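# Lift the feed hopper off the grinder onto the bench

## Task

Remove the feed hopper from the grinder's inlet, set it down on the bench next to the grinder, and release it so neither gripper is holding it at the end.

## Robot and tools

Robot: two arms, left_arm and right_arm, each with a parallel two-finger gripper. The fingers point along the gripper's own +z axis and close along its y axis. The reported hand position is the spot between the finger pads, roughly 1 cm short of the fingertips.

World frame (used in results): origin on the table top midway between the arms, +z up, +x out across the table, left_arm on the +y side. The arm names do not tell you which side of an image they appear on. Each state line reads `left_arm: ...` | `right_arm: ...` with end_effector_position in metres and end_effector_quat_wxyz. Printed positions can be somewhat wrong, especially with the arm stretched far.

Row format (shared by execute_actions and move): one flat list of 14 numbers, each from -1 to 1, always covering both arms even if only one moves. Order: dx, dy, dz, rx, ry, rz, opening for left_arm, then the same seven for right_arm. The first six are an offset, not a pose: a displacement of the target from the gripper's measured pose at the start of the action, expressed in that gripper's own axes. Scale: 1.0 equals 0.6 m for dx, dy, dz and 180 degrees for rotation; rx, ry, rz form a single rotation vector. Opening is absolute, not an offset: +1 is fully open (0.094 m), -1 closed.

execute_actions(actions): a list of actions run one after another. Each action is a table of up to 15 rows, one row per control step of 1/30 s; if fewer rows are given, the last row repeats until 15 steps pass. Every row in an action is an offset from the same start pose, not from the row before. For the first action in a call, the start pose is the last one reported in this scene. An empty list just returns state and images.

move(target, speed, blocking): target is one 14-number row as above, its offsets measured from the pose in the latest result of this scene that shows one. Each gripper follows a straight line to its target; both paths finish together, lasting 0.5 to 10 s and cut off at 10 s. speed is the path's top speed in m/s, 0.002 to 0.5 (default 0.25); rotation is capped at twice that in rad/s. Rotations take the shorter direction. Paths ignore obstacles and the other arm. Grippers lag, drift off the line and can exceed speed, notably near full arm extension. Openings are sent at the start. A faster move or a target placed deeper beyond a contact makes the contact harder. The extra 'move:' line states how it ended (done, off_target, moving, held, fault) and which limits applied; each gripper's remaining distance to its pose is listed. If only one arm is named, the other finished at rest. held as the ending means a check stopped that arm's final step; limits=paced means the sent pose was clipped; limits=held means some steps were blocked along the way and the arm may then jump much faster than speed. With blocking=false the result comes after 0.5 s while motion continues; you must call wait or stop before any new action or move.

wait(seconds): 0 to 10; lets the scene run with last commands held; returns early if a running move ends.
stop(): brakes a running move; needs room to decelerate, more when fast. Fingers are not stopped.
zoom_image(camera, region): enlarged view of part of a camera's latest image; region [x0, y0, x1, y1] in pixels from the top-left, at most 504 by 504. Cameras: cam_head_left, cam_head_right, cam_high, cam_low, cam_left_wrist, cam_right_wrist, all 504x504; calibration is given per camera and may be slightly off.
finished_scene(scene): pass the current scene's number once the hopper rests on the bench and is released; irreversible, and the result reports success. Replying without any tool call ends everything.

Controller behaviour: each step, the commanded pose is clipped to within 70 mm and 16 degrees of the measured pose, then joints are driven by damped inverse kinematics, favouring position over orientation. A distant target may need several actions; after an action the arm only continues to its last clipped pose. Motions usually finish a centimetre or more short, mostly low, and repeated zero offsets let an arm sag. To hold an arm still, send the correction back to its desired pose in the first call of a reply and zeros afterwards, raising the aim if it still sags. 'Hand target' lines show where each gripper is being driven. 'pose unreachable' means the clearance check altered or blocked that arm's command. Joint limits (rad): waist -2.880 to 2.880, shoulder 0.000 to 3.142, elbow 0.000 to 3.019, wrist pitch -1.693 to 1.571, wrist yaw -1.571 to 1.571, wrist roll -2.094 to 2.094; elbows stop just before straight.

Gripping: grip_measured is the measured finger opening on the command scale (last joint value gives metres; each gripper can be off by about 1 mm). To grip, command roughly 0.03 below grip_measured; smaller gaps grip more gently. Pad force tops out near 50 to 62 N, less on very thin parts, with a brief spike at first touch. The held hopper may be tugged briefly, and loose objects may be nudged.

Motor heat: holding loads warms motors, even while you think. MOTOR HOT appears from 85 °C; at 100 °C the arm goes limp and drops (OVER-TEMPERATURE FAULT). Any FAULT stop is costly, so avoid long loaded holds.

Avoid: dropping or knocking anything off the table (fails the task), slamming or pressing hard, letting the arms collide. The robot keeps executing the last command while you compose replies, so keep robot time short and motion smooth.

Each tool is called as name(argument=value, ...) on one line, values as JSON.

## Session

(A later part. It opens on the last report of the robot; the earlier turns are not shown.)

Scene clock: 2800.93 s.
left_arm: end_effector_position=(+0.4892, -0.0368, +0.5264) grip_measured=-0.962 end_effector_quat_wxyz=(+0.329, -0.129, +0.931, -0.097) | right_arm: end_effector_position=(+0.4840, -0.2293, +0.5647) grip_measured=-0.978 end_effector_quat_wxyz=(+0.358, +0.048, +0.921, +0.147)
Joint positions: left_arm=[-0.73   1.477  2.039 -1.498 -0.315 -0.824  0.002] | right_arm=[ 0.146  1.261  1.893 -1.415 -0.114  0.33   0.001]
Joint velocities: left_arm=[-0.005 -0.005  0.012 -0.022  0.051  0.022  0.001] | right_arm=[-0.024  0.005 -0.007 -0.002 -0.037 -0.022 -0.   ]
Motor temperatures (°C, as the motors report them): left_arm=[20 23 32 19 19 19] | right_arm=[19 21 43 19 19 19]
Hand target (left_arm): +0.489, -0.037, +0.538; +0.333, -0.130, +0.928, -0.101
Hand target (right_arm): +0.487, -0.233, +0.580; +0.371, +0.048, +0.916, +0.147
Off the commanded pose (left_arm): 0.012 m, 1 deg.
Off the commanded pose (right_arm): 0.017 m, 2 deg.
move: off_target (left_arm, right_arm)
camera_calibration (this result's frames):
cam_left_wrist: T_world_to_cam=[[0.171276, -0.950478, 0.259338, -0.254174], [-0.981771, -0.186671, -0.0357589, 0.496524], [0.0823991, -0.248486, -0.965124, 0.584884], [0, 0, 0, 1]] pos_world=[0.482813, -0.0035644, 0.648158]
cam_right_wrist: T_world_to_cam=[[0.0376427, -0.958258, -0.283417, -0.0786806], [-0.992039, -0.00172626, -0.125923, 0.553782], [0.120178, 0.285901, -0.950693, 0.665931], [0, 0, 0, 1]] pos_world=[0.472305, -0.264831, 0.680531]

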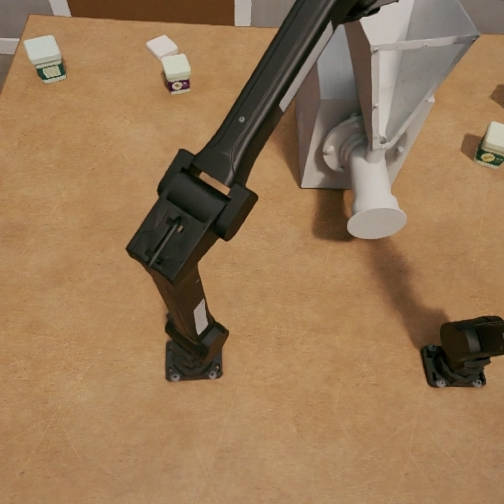

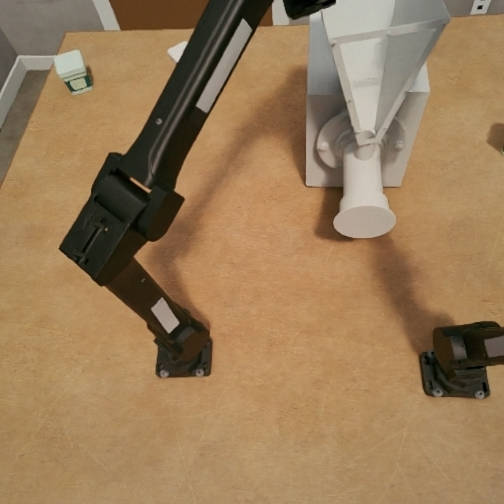

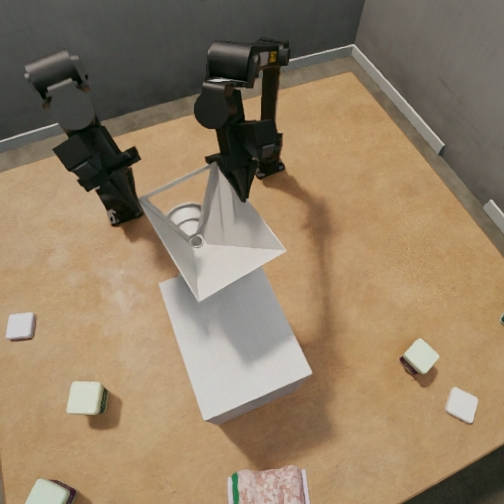

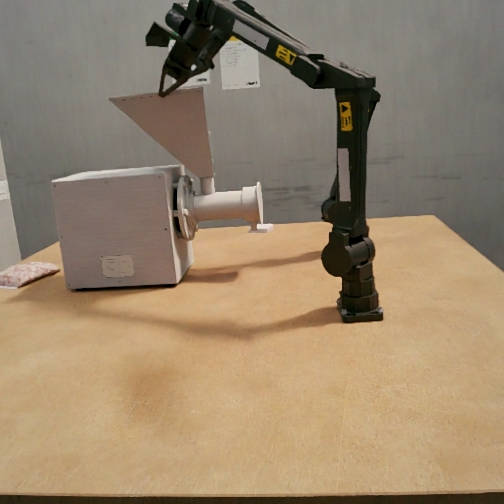

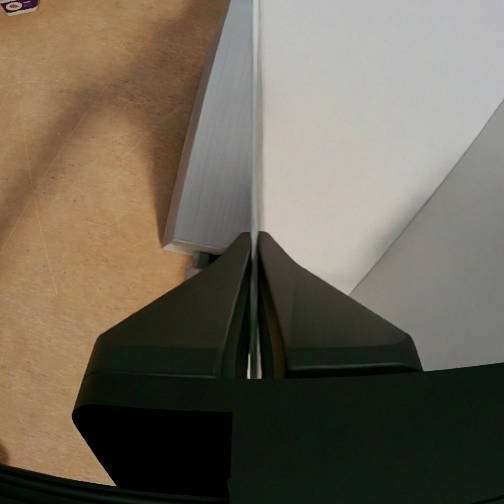

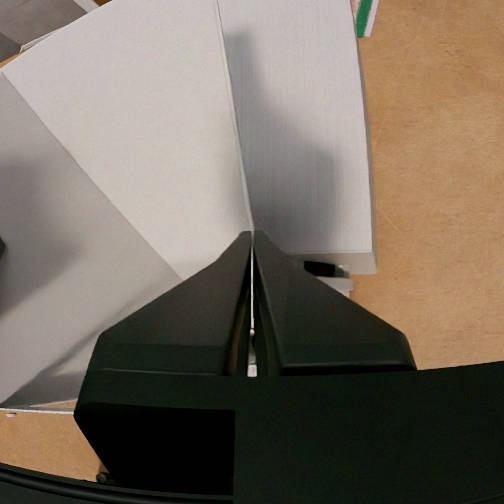

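move(target=[-0.0114,-0.0052,-0.0150,0.0026,-0.0025,-0.0013,-0.98,0.0123,0.0003,0.0387,0,-0.004,0,-0.4], speed=0.03)

Scene clock: 2817.20 s.
left_arm: end_effector_position=(+0.4892, -0.0368, +0.5264) grip_measured=-0.962 end_effector_quat_wxyz=(+0.329, -0.129, +0.931, -0.097) | right_arm: end_effector_position=(+0.4968, -0.2261, +0.5381) grip_measured=-0.402 end_effector_quat_wxyz=(+0.354, +0.050, +0.923, +0.142)
Joint positions: left_arm=[-0.73   1.477  2.039 -1.498 -0.315 -0.824  0.002] | right_arm=[ 0.153  1.256  1.81  -1.346 -0.1    0.335  0.028]
Joint velocities: left_arm=[-0.005 -0.024  0.002 -0.017 -0.037  0.022 -0.001] | right_arm=[-0.005 -0.015 -0.017  0.017  0.007  0.037 -0.001]
Motor temperatures (°C, as the motors report them): left_arm=[20 23 32 19 19 19] | right_arm=[19 21 44 19 19 19]
Hand target (left_arm): +0.489, -0.037, +0.538; +0.333, -0.130, +0.928, -0.101
Hand target (right_arm): +0.494, -0.222, +0.544; +0.363, +0.049, +0.919, +0.147
Off the commanded pose (left_arm): 0.012 m, 1 deg.
Off the commanded pose (right_arm): 0.007 m, 1 deg.
move: off_target (left_arm)
camera_calibration (this result's frames):
cam_left_wrist: T_world_to_cam=[[0.171276, -0.950478, 0.259338, -0.254174], [-0.981771, -0.186671, -0.0357589, 0.496524], [0.0823991, -0.248486, -0.965124, 0.584884], [0, 0, 0, 1]] pos_world=[0.482813, -0.0035644, 0.648158]
cam_right_wrist: T_world_to_cam=[[0.0293365, -0.960659, -0.276175, -0.0839702], [-0.993011, 0.0035882, -0.117963, 0.560617], [0.114313, 0.277706, -0.953841, 0.640941], [0, 0, 0, 1]] pos_world=[0.485895, -0.260672, 0.654298]

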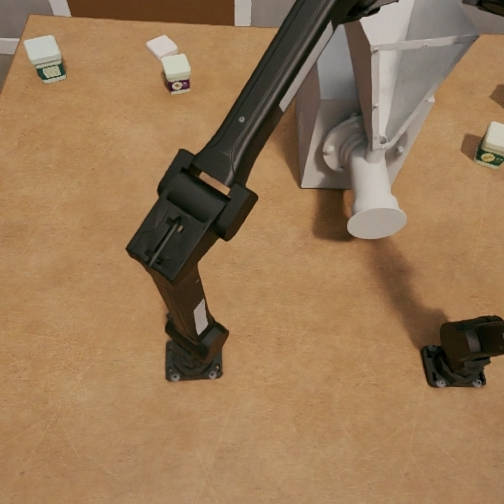

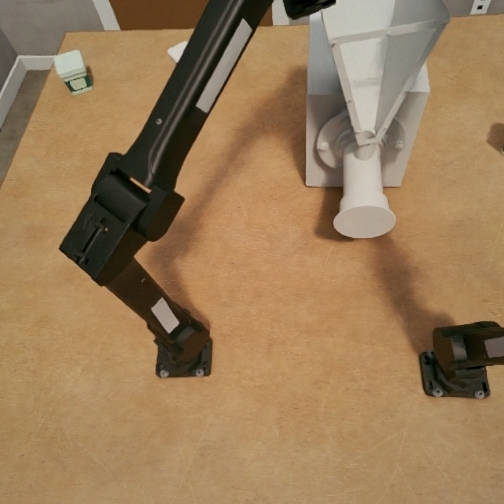

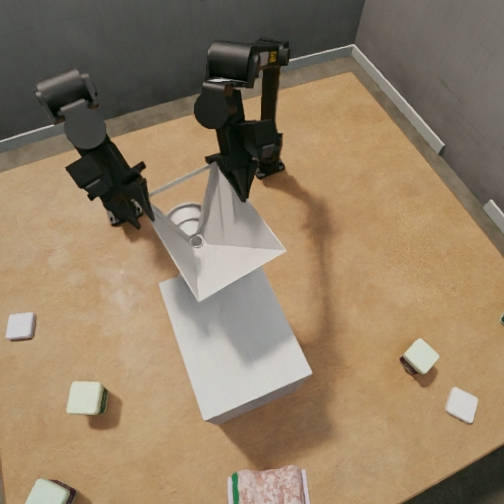

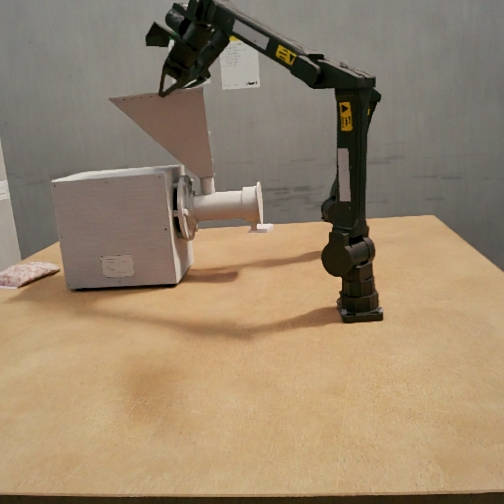

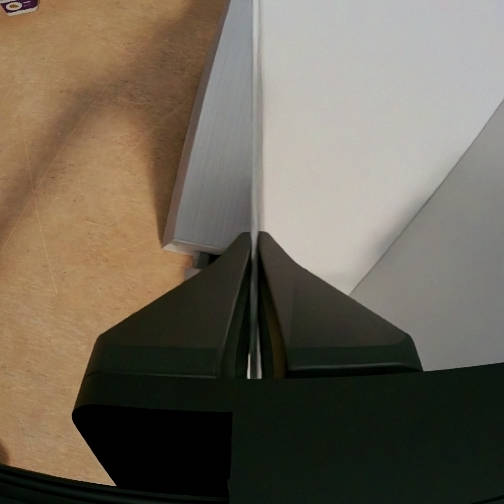

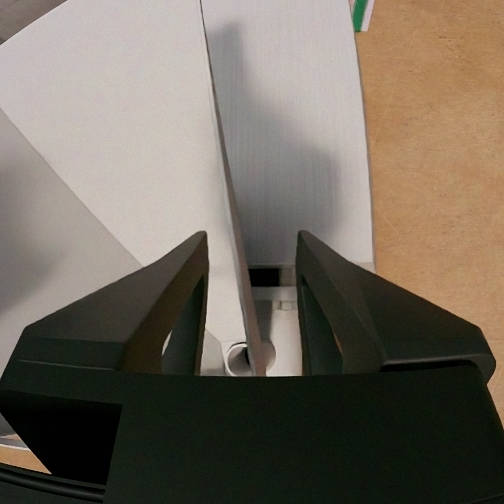

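zoom_image(camera="cam_high", region=[100, 150, 220, 250])

Region (100, 150, 220, 250) of cam_high's 504x504 image, scaled by 4.200, with more detail than that image has.

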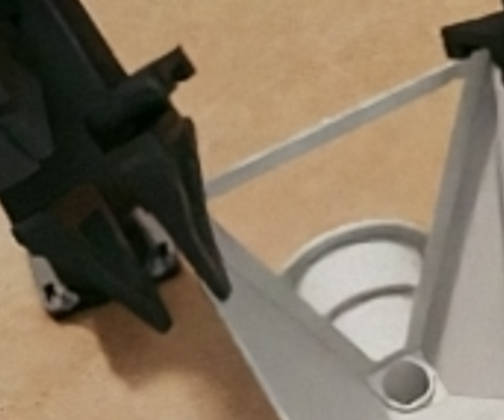

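move(target=[-0.0114,-0.0052,-0.0150,0.0026,-0.0025,-0.0013,-0.98,0.0107,0.0124,0.0121,0,-0.006,0,-0.4], speed=0.03)

Scene clock: 2830.90 s.
left_arm: end_effector_position=(+0.4892, -0.0368, +0.5264) grip_measured=-0.962 end_effector_quat_wxyz=(+0.329, -0.129, +0.931, -0.097) | right_arm: end_effector_position=(+0.4996, -0.2195, +0.5247) grip_measured=-0.402 end_effector_quat_wxyz=(+0.354, +0.052, +0.924, +0.137)
Joint positions: left_arm=[-0.73   1.477  2.039 -1.498 -0.315 -0.824  0.002] | right_arm=[ 0.176  1.25   1.766 -1.312 -0.074  0.349  0.028]
Joint velocities: left_arm=[-0.005 -0.005 -0.002 -0.007 -0.037  0.007 -0.001] | right_arm=[-0.005 -0.015 -0.007  0.007 -0.037 -0.007 -0.001]
Motor temperatures (°C, as the motors report them): left_arm=[20 23 32 19 19 19] | right_arm=[19 21 42 19 19 19]
Hand target (left_arm): +0.489, -0.037, +0.538; +0.333, -0.130, +0.928, -0.101
Hand target (right_arm): +0.497, -0.216, +0.531; +0.363, +0.052, +0.919, +0.141
Off the commanded pose (left_arm): 0.012 m, 1 deg.
Off the commanded pose (right_arm): 0.008 m, 1 deg.
move: off_target (left_arm)
camera_calibration (this result's frames):
cam_left_wrist: T_world_to_cam=[[0.171276, -0.950478, 0.259338, -0.254174], [-0.981771, -0.186671, -0.0357589, 0.496524], [0.0823991, -0.248486, -0.965124, 0.584884], [0, 0, 0, 1]] pos_world=[0.482813, -0.0035644, 0.648158]
cam_right_wrist: T_world_to_cam=[[0.0223914, -0.963429, -0.267025, -0.0832965], [-0.993262, 0.00893919, -0.115543, 0.561806], [0.113704, 0.267813, -0.956738, 0.625715], [0, 0, 0, 1]] pos_world=[0.48874, -0.252847, 0.641316]

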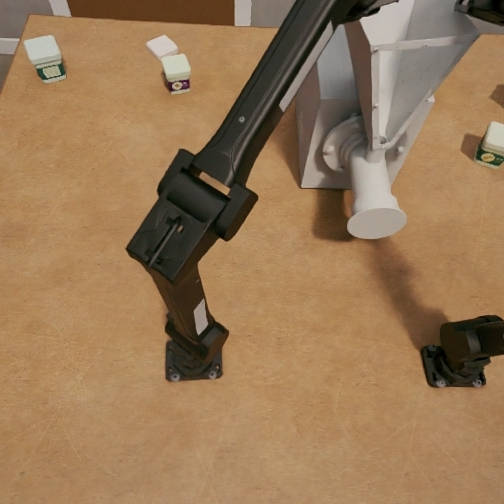

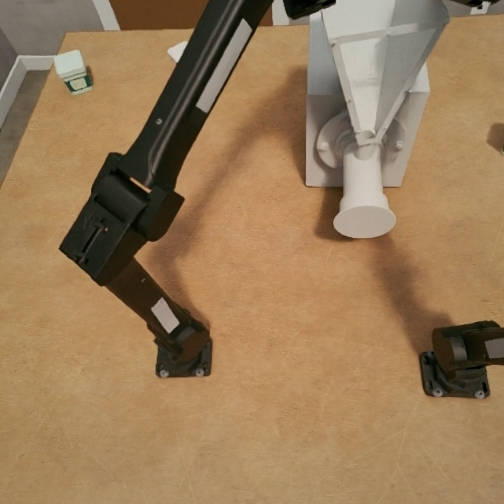

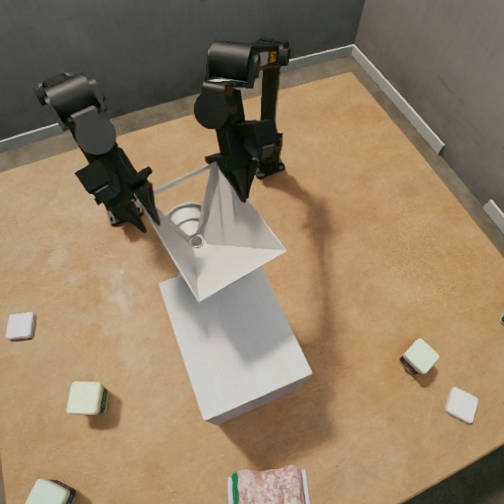

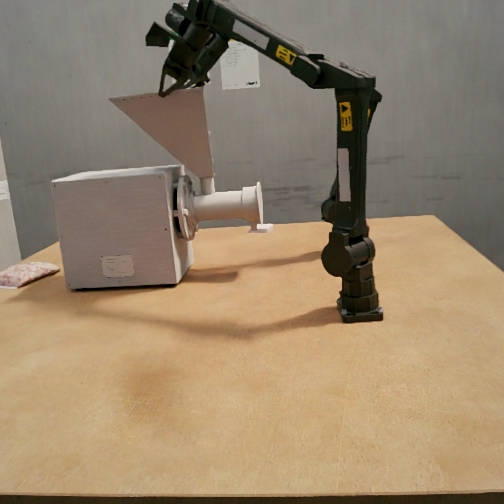

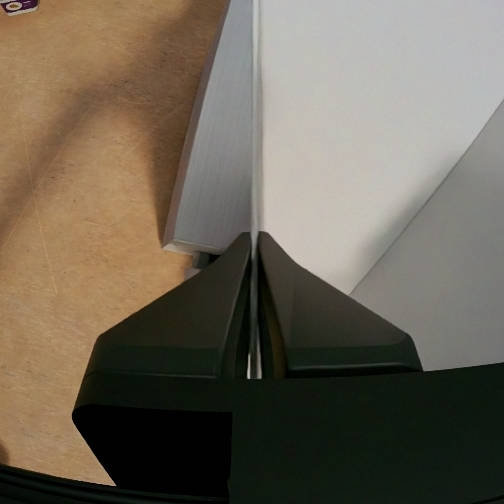

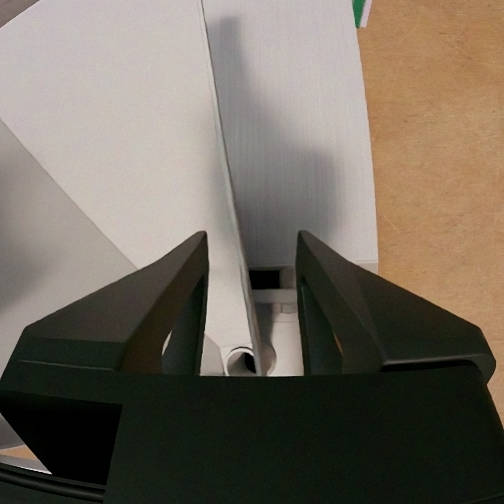

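zoom_image(camera="cam_high", region=[100, 150, 220, 250])

Region (100, 150, 220, 250) of cam_high's 504x504 image, scaled by 4.200, with more detail than that image has.

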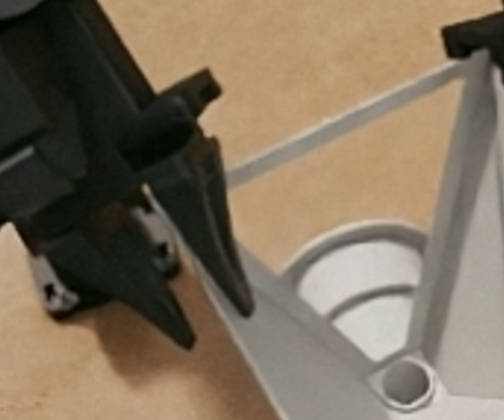

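execute_actions(actions=[[[-0.0114,-0.0052,-0.0150,0.0026,-0.0025,-0.0013,-0.98,-0.0085,0.0039,-0.0095,0,-0.008,0,-0.85]],[[-0.0114,-0.0052,-0.0150,0.0026,-0.0025,-0.0013,-0.98,-0.0085,0.0039,-0.0095,0,-0.008,0,-0.98]],[[-0.0114,-0.0052,-0.0150,0.0026,-0.0025,-0.0013,-0.98,-0.0085,0.0039,-0.0095,0,-0.008,0,-0.98]]])

Scene clock: 2843.50 s.
left_arm: end_effector_position=(+0.4897, -0.0373, +0.5264) grip_measured=-0.962 end_effector_quat_wxyz=(+0.329, -0.130, +0.930, -0.097) | right_arm: end_effector_position=(+0.4988, -0.2177, +0.5268) grip_measured=-0.962 end_effector_quat_wxyz=(+0.360, +0.032, +0.923, +0.130)
Joint positions: left_arm=[-0.73   1.478  2.04  -1.498 -0.315 -0.825  0.002] | right_arm=[ 0.181  1.247  1.766 -1.307 -0.07   0.31   0.002]
Joint velocities: left_arm=[-0.015 -0.015  0.017  0.022 -0.051 -0.022  0.   ] | right_arm=[-0.015 -0.005  0.002  0.007 -0.081 -0.007 -0.   ]
Motor temperatures (°C, as the motors report them): left_arm=[20 23 32 19 19 19] | right_arm=[19 21 42 19 19 19]
Hand target (left_arm): +0.489, -0.037, +0.538; +0.333, -0.131, +0.928, -0.102
Hand target (right_arm): +0.499, -0.218, +0.535; +0.370, +0.042, +0.918, +0.133
Off the commanded pose (left_arm): 0.012 m, 1 deg.
Off the commanded pose (right_arm): 0.008 m, 2 deg.
camera_calibration (this result's frames):
cam_left_wrist: T_world_to_cam=[[0.171604, -0.950167, 0.260259, -0.255323], [-0.981703, -0.187057, -0.0356221, 0.496804], [0.0825301, -0.249384, -0.964881, 0.584493], [0, 0, 0, 1]] pos_world=[0.483291, -0.00390582, 0.648114]
cam_right_wrist: T_world_to_cam=[[0.0563375, -0.969104, -0.240132, -0.11332], [-0.99098, -0.0249847, -0.131663, 0.561181], [0.121596, 0.245384, -0.96177, 0.621199], [0, 0, 0, 1]] pos_world=[0.486968, -0.24823, 0.644125]

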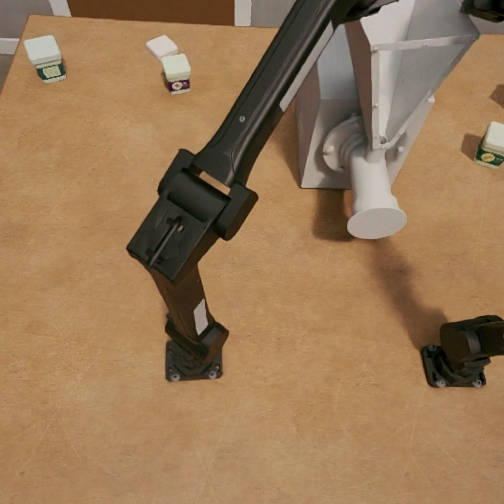

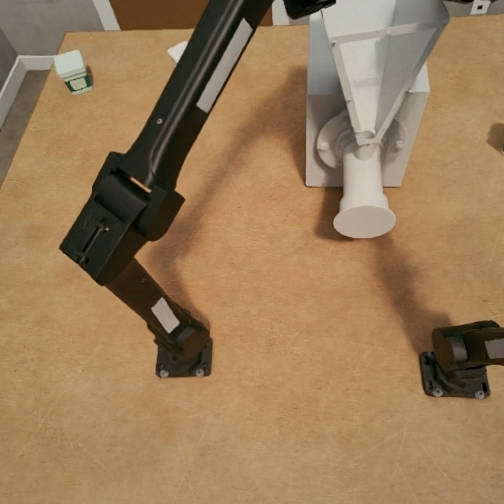

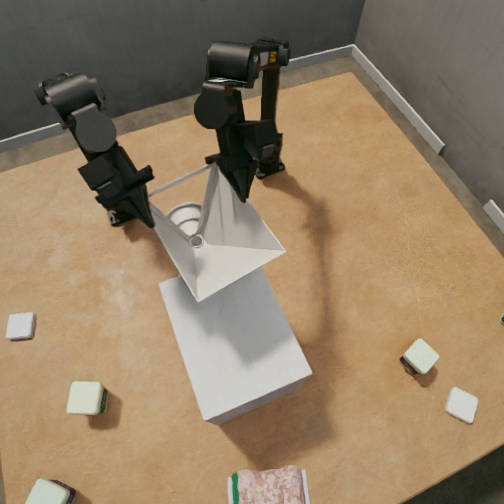

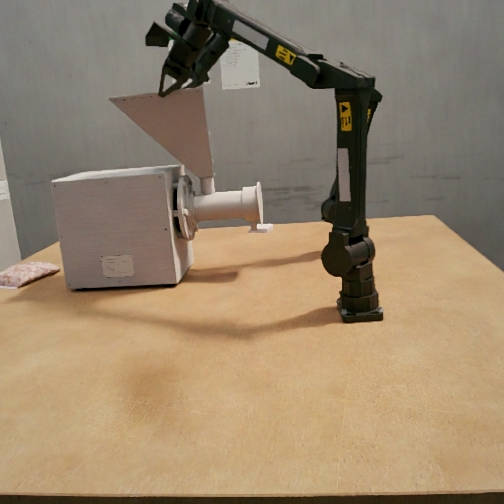

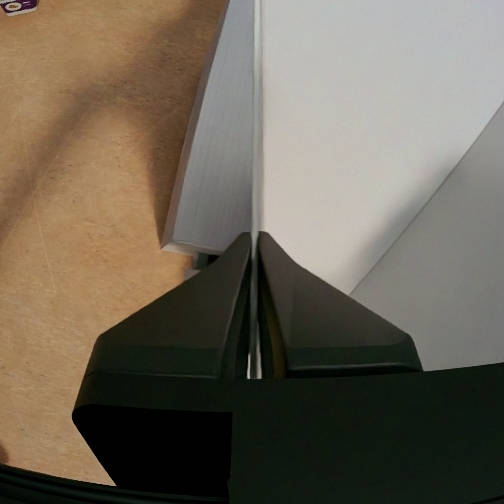

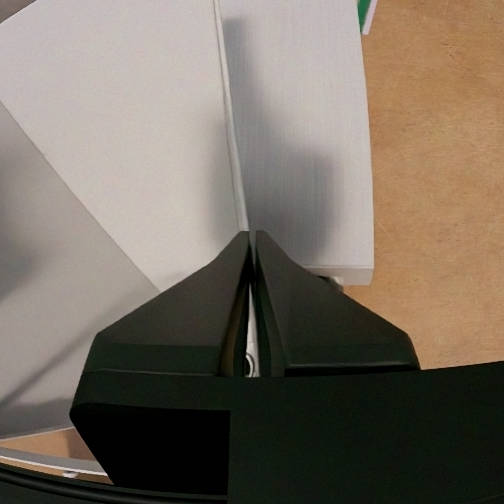

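execute_actions(actions=[[[-0.0262,-0.0064,-0.0431,0.0118,-0.0095,-0.0058,-0.98,-0.0265,0.0119,-0.0416,-0.0046,-0.0155,-0.0015,-0.98]]])

Scene clock: 2898.37 s.
left_arm: end_effector_position=(+0.4895, -0.0374, +0.5273) grip_measured=-0.962 end_effector_quat_wxyz=(+0.329, -0.130, +0.930, -0.099) | right_arm: end_effector_position=(+0.4985, -0.2176, +0.5268) grip_measured=-0.963 end_effector_quat_wxyz=(+0.361, +0.023, +0.924, +0.127)
Joint positions: left_arm=[-0.73   1.478  2.043 -1.498 -0.314 -0.825  0.002] | right_arm=[ 0.181  1.247  1.767 -1.309 -0.071  0.291  0.002]
Joint velocities: left_arm=[-0.005 -0.005 -0.012 -0.002  0.081 -0.007 -0.   ] | right_arm=[-0.005 -0.005  0.007 -0.007  0.022 -0.037  0.   ]
Motor temperatures (°C, as the motors report them): left_arm=[20 23 32 19 19 19] | right_arm=[19 21 41 19 19 19]
Hand target (left_arm): +0.484, -0.033, +0.555; +0.344, -0.133, +0.922, -0.116
Hand target (right_arm): +0.492, -0.219, +0.556; +0.383, +0.030, +0.913, +0.135
Off the commanded pose (left_arm): 0.030 m, 3 deg.
Off the commanded pose (right_arm): 0.030 m, 3 deg.
camera_calibration (this result's frames):
cam_left_wrist: T_world_to_cam=[[0.170541, -0.949765, 0.262417, -0.256295], [-0.981845, -0.186243, -0.0359811, 0.496905], [0.0830469, -0.251517, -0.964283, 0.584729], [0, 0, 0, 1]] pos_world=[0.483033, -0.00380574, 0.64898]
cam_right_wrist: T_world_to_cam=[[0.070713, -0.97113, -0.22783, -0.127315], [-0.990083, -0.0405373, -0.134507, 0.558618], [0.121389, 0.235082, -0.964366, 0.620437], [0, 0, 0, 1]] pos_world=[0.486767, -0.246848, 0.64446]

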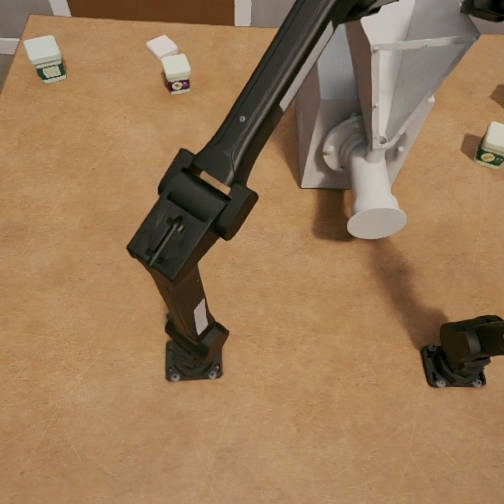

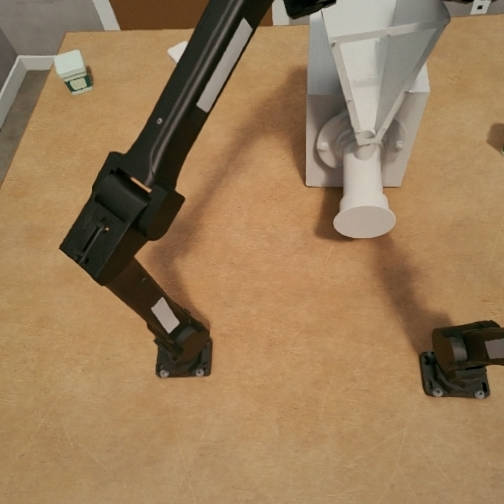

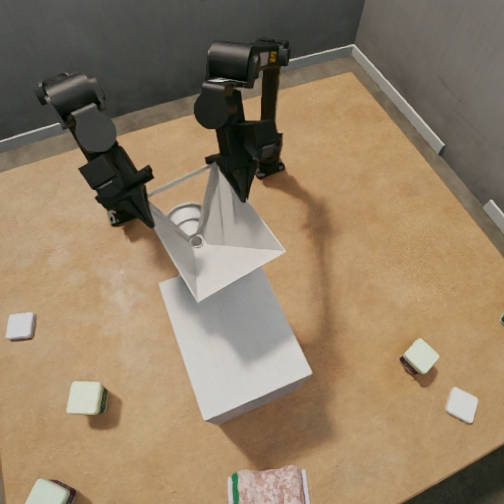

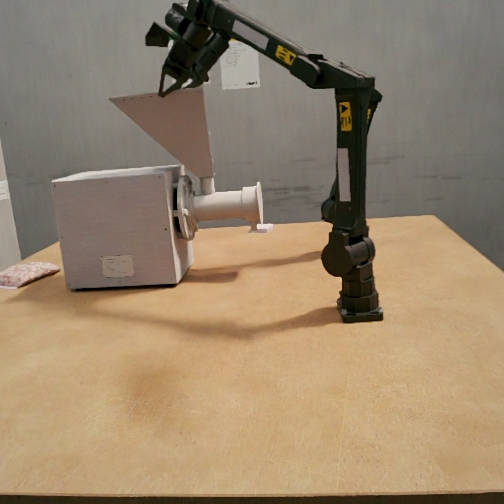

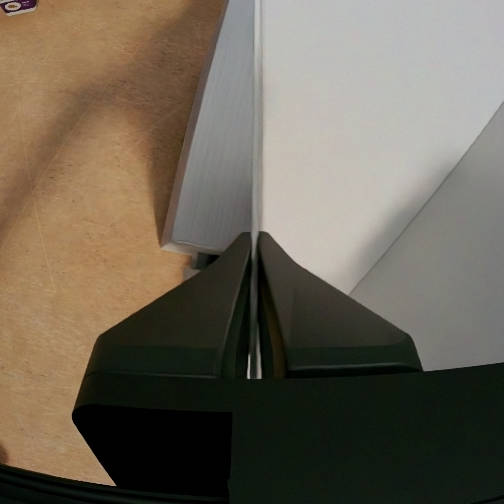

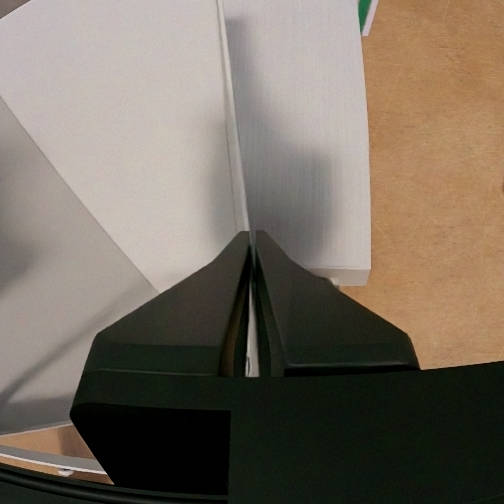

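execute_actions(actions=[[[-0.0392,-0.0096,-0.0646,0.0177,-0.0143,-0.0086,-0.98,-0.0401,0.0171,-0.0626,-0.0064,-0.0234,-0.0023,-0.98]]])

Scene clock: 2909.47 s.
left_arm: end_effector_position=(+0.4890, -0.0384, +0.5286) grip_measured=-0.962 end_effector_quat_wxyz=(+0.325, -0.127, +0.932, -0.099) | right_arm: end_effector_position=(+0.4966, -0.2186, +0.5277) grip_measured=-0.964 end_effector_quat_wxyz=(+0.360, +0.016, +0.925, +0.122)
Joint positions: left_arm=[-0.73   1.485  2.058 -1.512 -0.307 -0.822  0.002] | right_arm=[ 0.181  1.247  1.773 -1.32  -0.068  0.275  0.002]
Joint velocities: left_arm=[-0.005 -0.024 -0.007  0.022  0.066 -0.007  0.   ] | right_arm=[-0.005 -0.005 -0.017 -0.002 -0.007 -0.007  0.   ]
Motor temperatures (°C, as the motors report them): left_arm=[20 23 33 19 19 19] | right_arm=[19 22 43 19 19 19]
Hand target (left_arm): +0.481, -0.031, +0.570; +0.352, -0.135, +0.918, -0.127
Hand target (right_arm): +0.488, -0.220, +0.570; +0.396, +0.020, +0.908, +0.134
Off the commanded pose (left_arm): 0.045 m, 5 deg.
Off the commanded pose (right_arm): 0.045 m, 5 deg.
camera_calibration (this result's frames):
cam_left_wrist: T_world_to_cam=[[0.167177, -0.950912, 0.260418, -0.254825], [-0.983115, -0.180716, -0.0287654, 0.493338], [0.074415, -0.251212, -0.965067, 0.590374], [0, 0, 0, 1]] pos_world=[0.483676, -0.00485369, 0.650302]
cam_right_wrist: T_world_to_cam=[[0.0789465, -0.973534, -0.214474, -0.139584], [-0.989957, -0.0512522, -0.131754, 0.552876], [0.117275, 0.222722, -0.967803, 0.622844], [0, 0, 0, 1]] pos_world=[0.485299, -0.246274, 0.645696]

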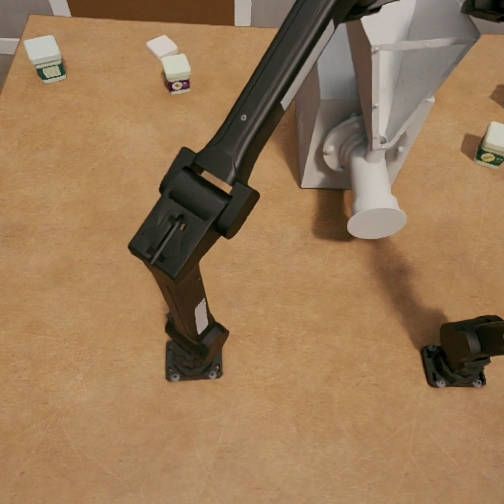

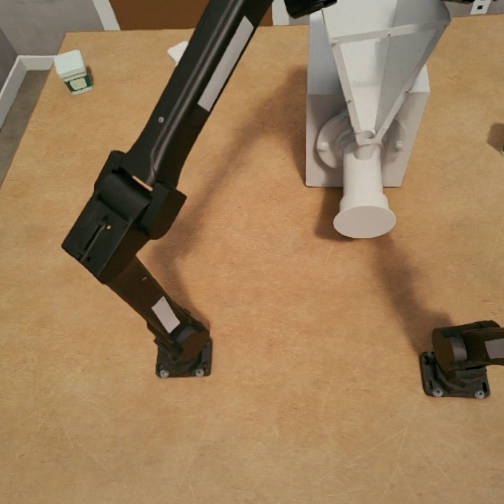

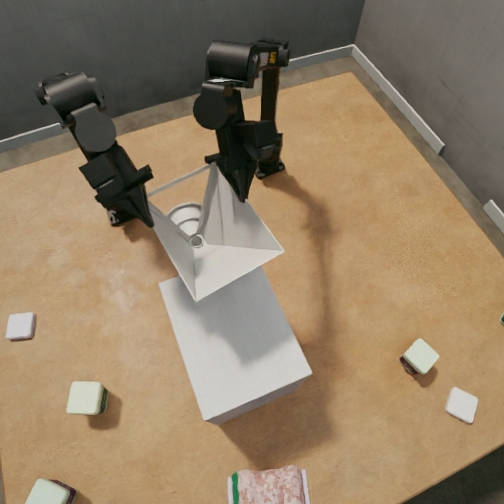

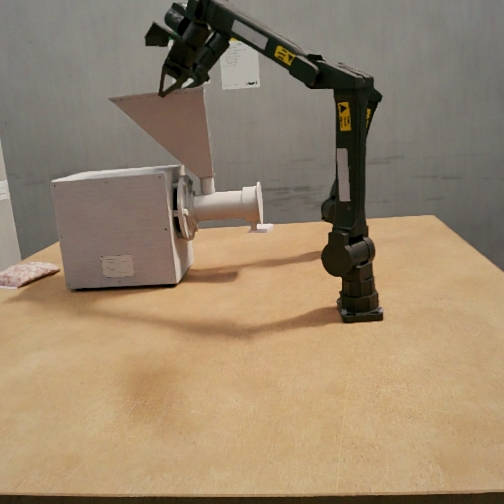

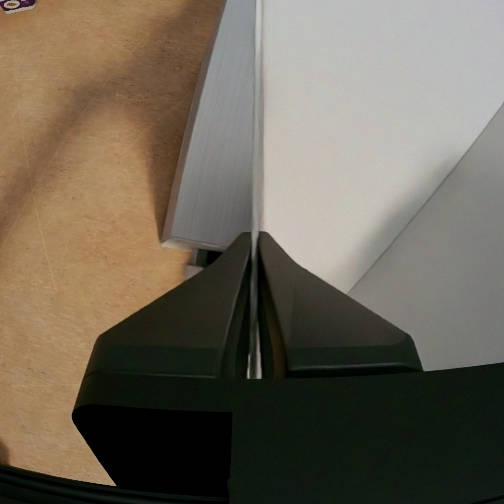

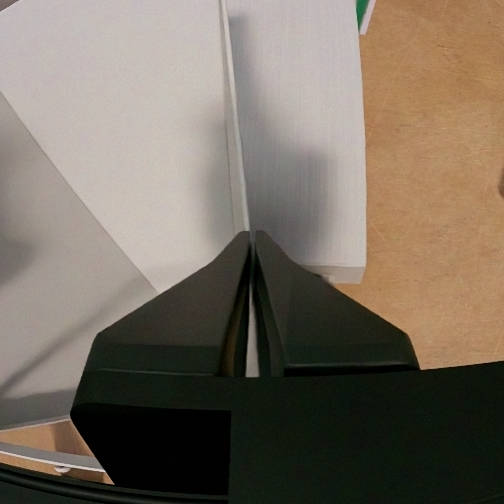

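execute_actions(actions=[[[-0.0518,-0.0104,-0.0829,0.0269,-0.0218,-0.0127,-0.98,-0.0551,0.0230,-0.0771,-0.0157,-0.0361,0.0027,-0.98]]])

Scene clock: 2938.77 s.
left_arm: end_effector_position=(+0.4884, -0.0386, +0.5293) grip_measured=-0.962 end_effector_quat_wxyz=(+0.322, -0.126, +0.933, -0.102) | right_arm: end_effector_position=(+0.4965, -0.2185, +0.5282) grip_measured=-0.965 end_effector_quat_wxyz=(+0.359, +0.015, +0.925, +0.126)
Joint positions: left_arm=[-0.727  1.485  2.061 -1.514 -0.296 -0.821  0.002] | right_arm=[ 0.177  1.247  1.773 -1.32  -0.08   0.274  0.002]
Joint velocities: left_arm=[-0.005 -0.005 -0.002 -0.002  0.007  0.051 -0.   ] | right_arm=[-0.005 -0.044  0.002 -0.002 -0.051 -0.066 -0.001]
Motor temperatures (°C, as the motors report them): left_arm=[20 23 35 19 19 19] | right_arm=[19 22 47 19 19 19]
Hand target (left_arm): +0.478, -0.028, +0.584; +0.360, -0.135, +0.912, -0.141
Hand target (right_arm): +0.485, -0.220, +0.583; +0.412, +0.018, +0.900, +0.145
Off the commanded pose (left_arm): 0.058 m, 7 deg.
Off the commanded pose (right_arm): 0.058 m, 7 deg.
camera_calibration (this result's frames):
cam_left_wrist: T_world_to_cam=[[0.163441, -0.94998, 0.26613, -0.256251], [-0.984178, -0.175712, -0.0227981, 0.490308], [0.0684198, -0.258193, -0.963668, 0.593002], [0, 0, 0, 1]] pos_world=[0.483859, -0.00417181, 0.650831]
cam_right_wrist: T_world_to_cam=[[0.0835521, -0.971467, -0.221969, -0.137302], [-0.989796, -0.0551041, -0.131404, 0.55176], [0.115424, 0.230683, -0.966159, 0.625107], [0, 0, 0, 1]] pos_world=[0.485449, -0.247182, 0.645979]

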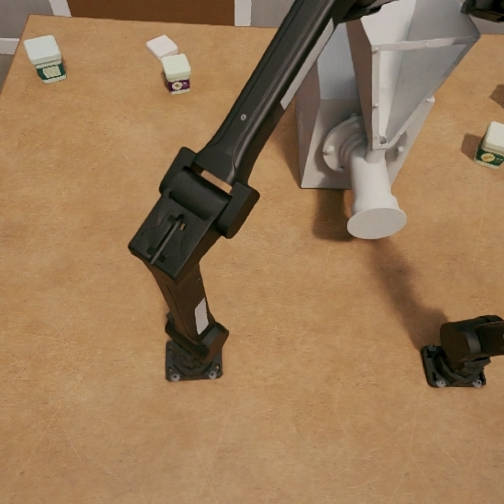

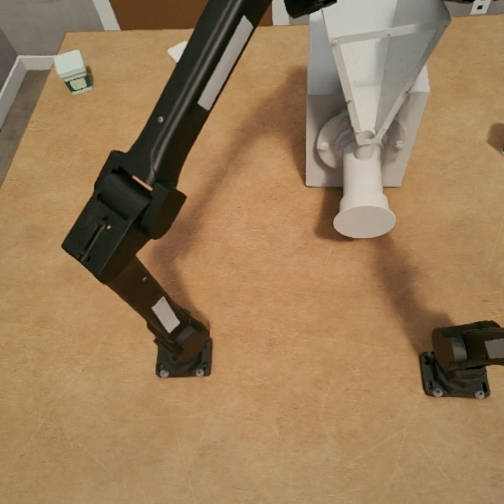

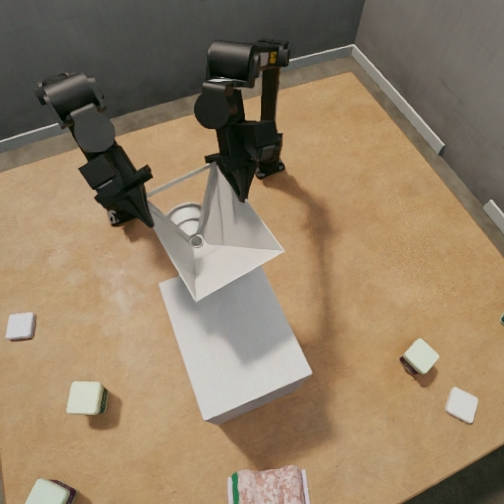

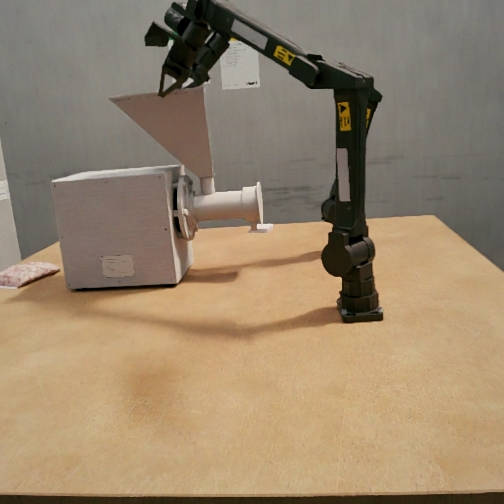

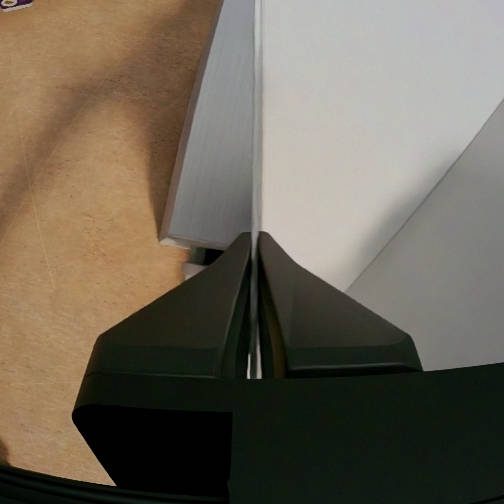

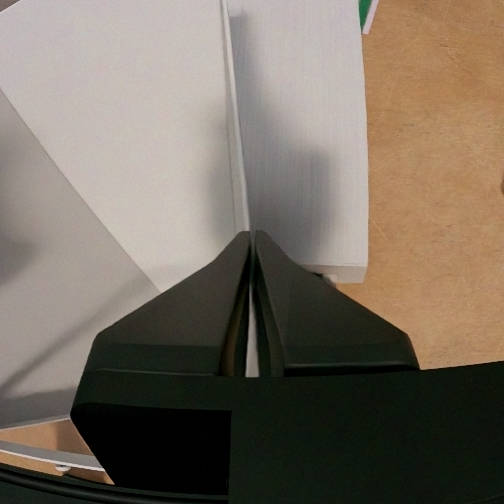

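execute_actions(actions=[[[-0.0601,-0.0077,-0.0820,0.0269,-0.0218,-0.0127,-0.98,-0.0616,0.0282,-0.0740,-0.0120,-0.0361,0.0,-0.98]]])

Scene clock: 2949.50 s.
left_arm: end_effector_position=(+0.4901, -0.0384, +0.5304) grip_measured=-0.962 end_effector_quat_wxyz=(+0.315, -0.124, +0.935, -0.108) | right_arm: end_effector_position=(+0.4970, -0.2184, +0.5299) grip_measured=-0.965 end_effector_quat_wxyz=(+0.359, +0.015, +0.925, +0.126)
Joint positions: left_arm=[-0.717  1.493  2.077 -1.524 -0.272 -0.815  0.002] | right_arm=[ 0.177  1.25   1.781 -1.323 -0.08   0.273  0.002]
Joint velocities: left_arm=[ 0.005 -0.015  0.007 -0.032  0.022  0.081 -0.002] | right_arm=[ 0.005 -0.015  0.002 -0.002 -0.066 -0.037 -0.   ]
Motor temperatures (°C, as the motors report them): left_arm=[20 23 36 19 19 19] | right_arm=[19 22 47 19 19 19]
Hand target (left_arm): +0.481, -0.025, +0.586; +0.357, -0.134, +0.913, -0.145
Hand target (right_arm): +0.488, -0.218, +0.586; +0.411, +0.015, +0.900, +0.143
Off the commanded pose (left_arm): 0.060 m, 7 deg.
Off the commanded pose (right_arm): 0.058 m, 7 deg.
camera_calibration (this result's frames):
cam_left_wrist: T_world_to_cam=[[0.158265, -0.948573, 0.274157, -0.258281], [-0.985916, -0.167012, -0.00870713, 0.485752], [0.0540469, -0.268918, -0.961646, 0.599522], [0, 0, 0, 1]] pos_world=[0.487386, -0.00264961, 0.651567]
cam_right_wrist: T_world_to_cam=[[0.0843645, -0.971482, -0.221595, -0.137453], [-0.989596, -0.0556765, -0.132665, 0.552975], [0.116544, 0.230482, -0.966072, 0.626062], [0, 0, 0, 1]] pos_world=[0.485854, -0.247042, 0.647723]

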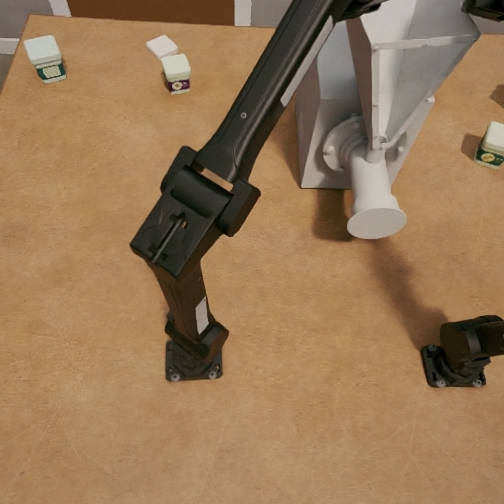

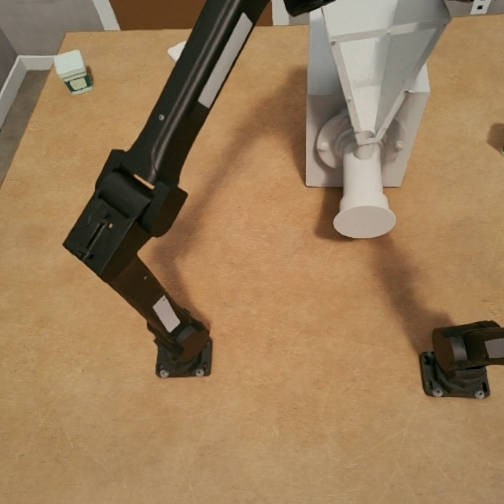

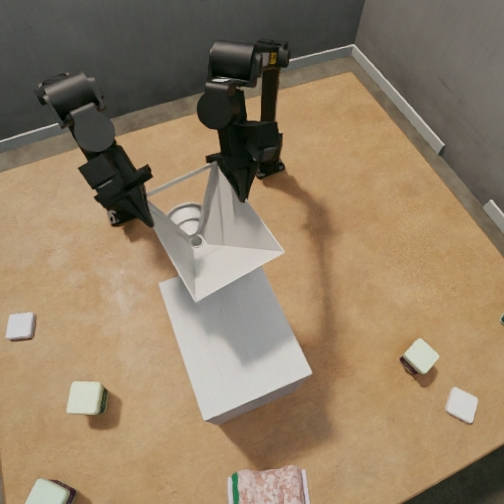

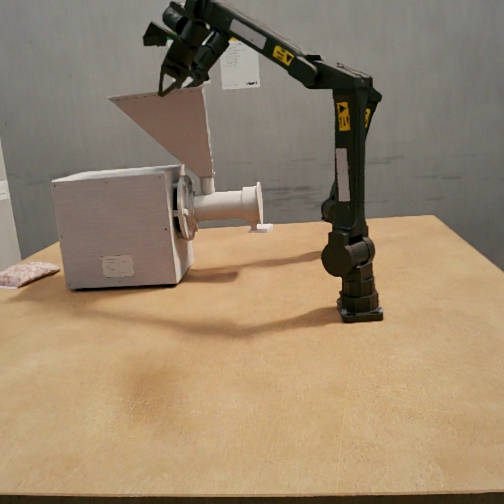

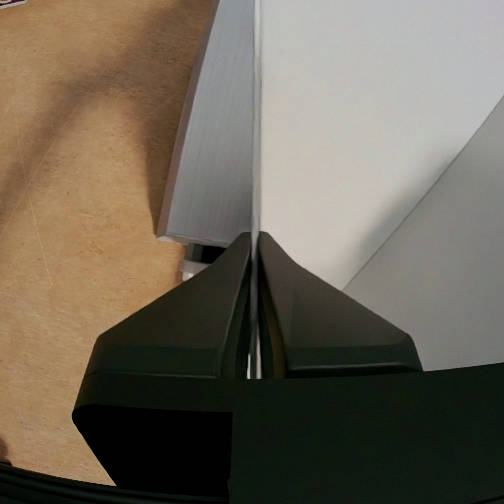

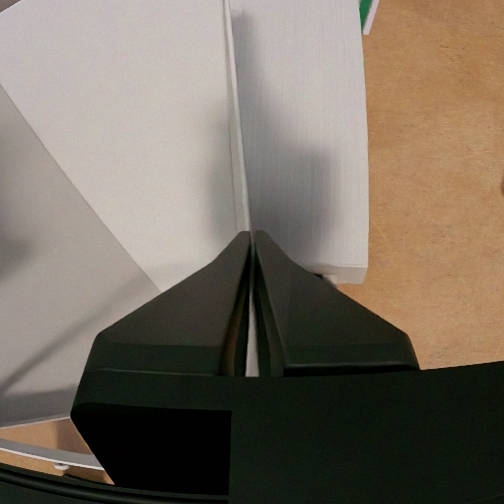

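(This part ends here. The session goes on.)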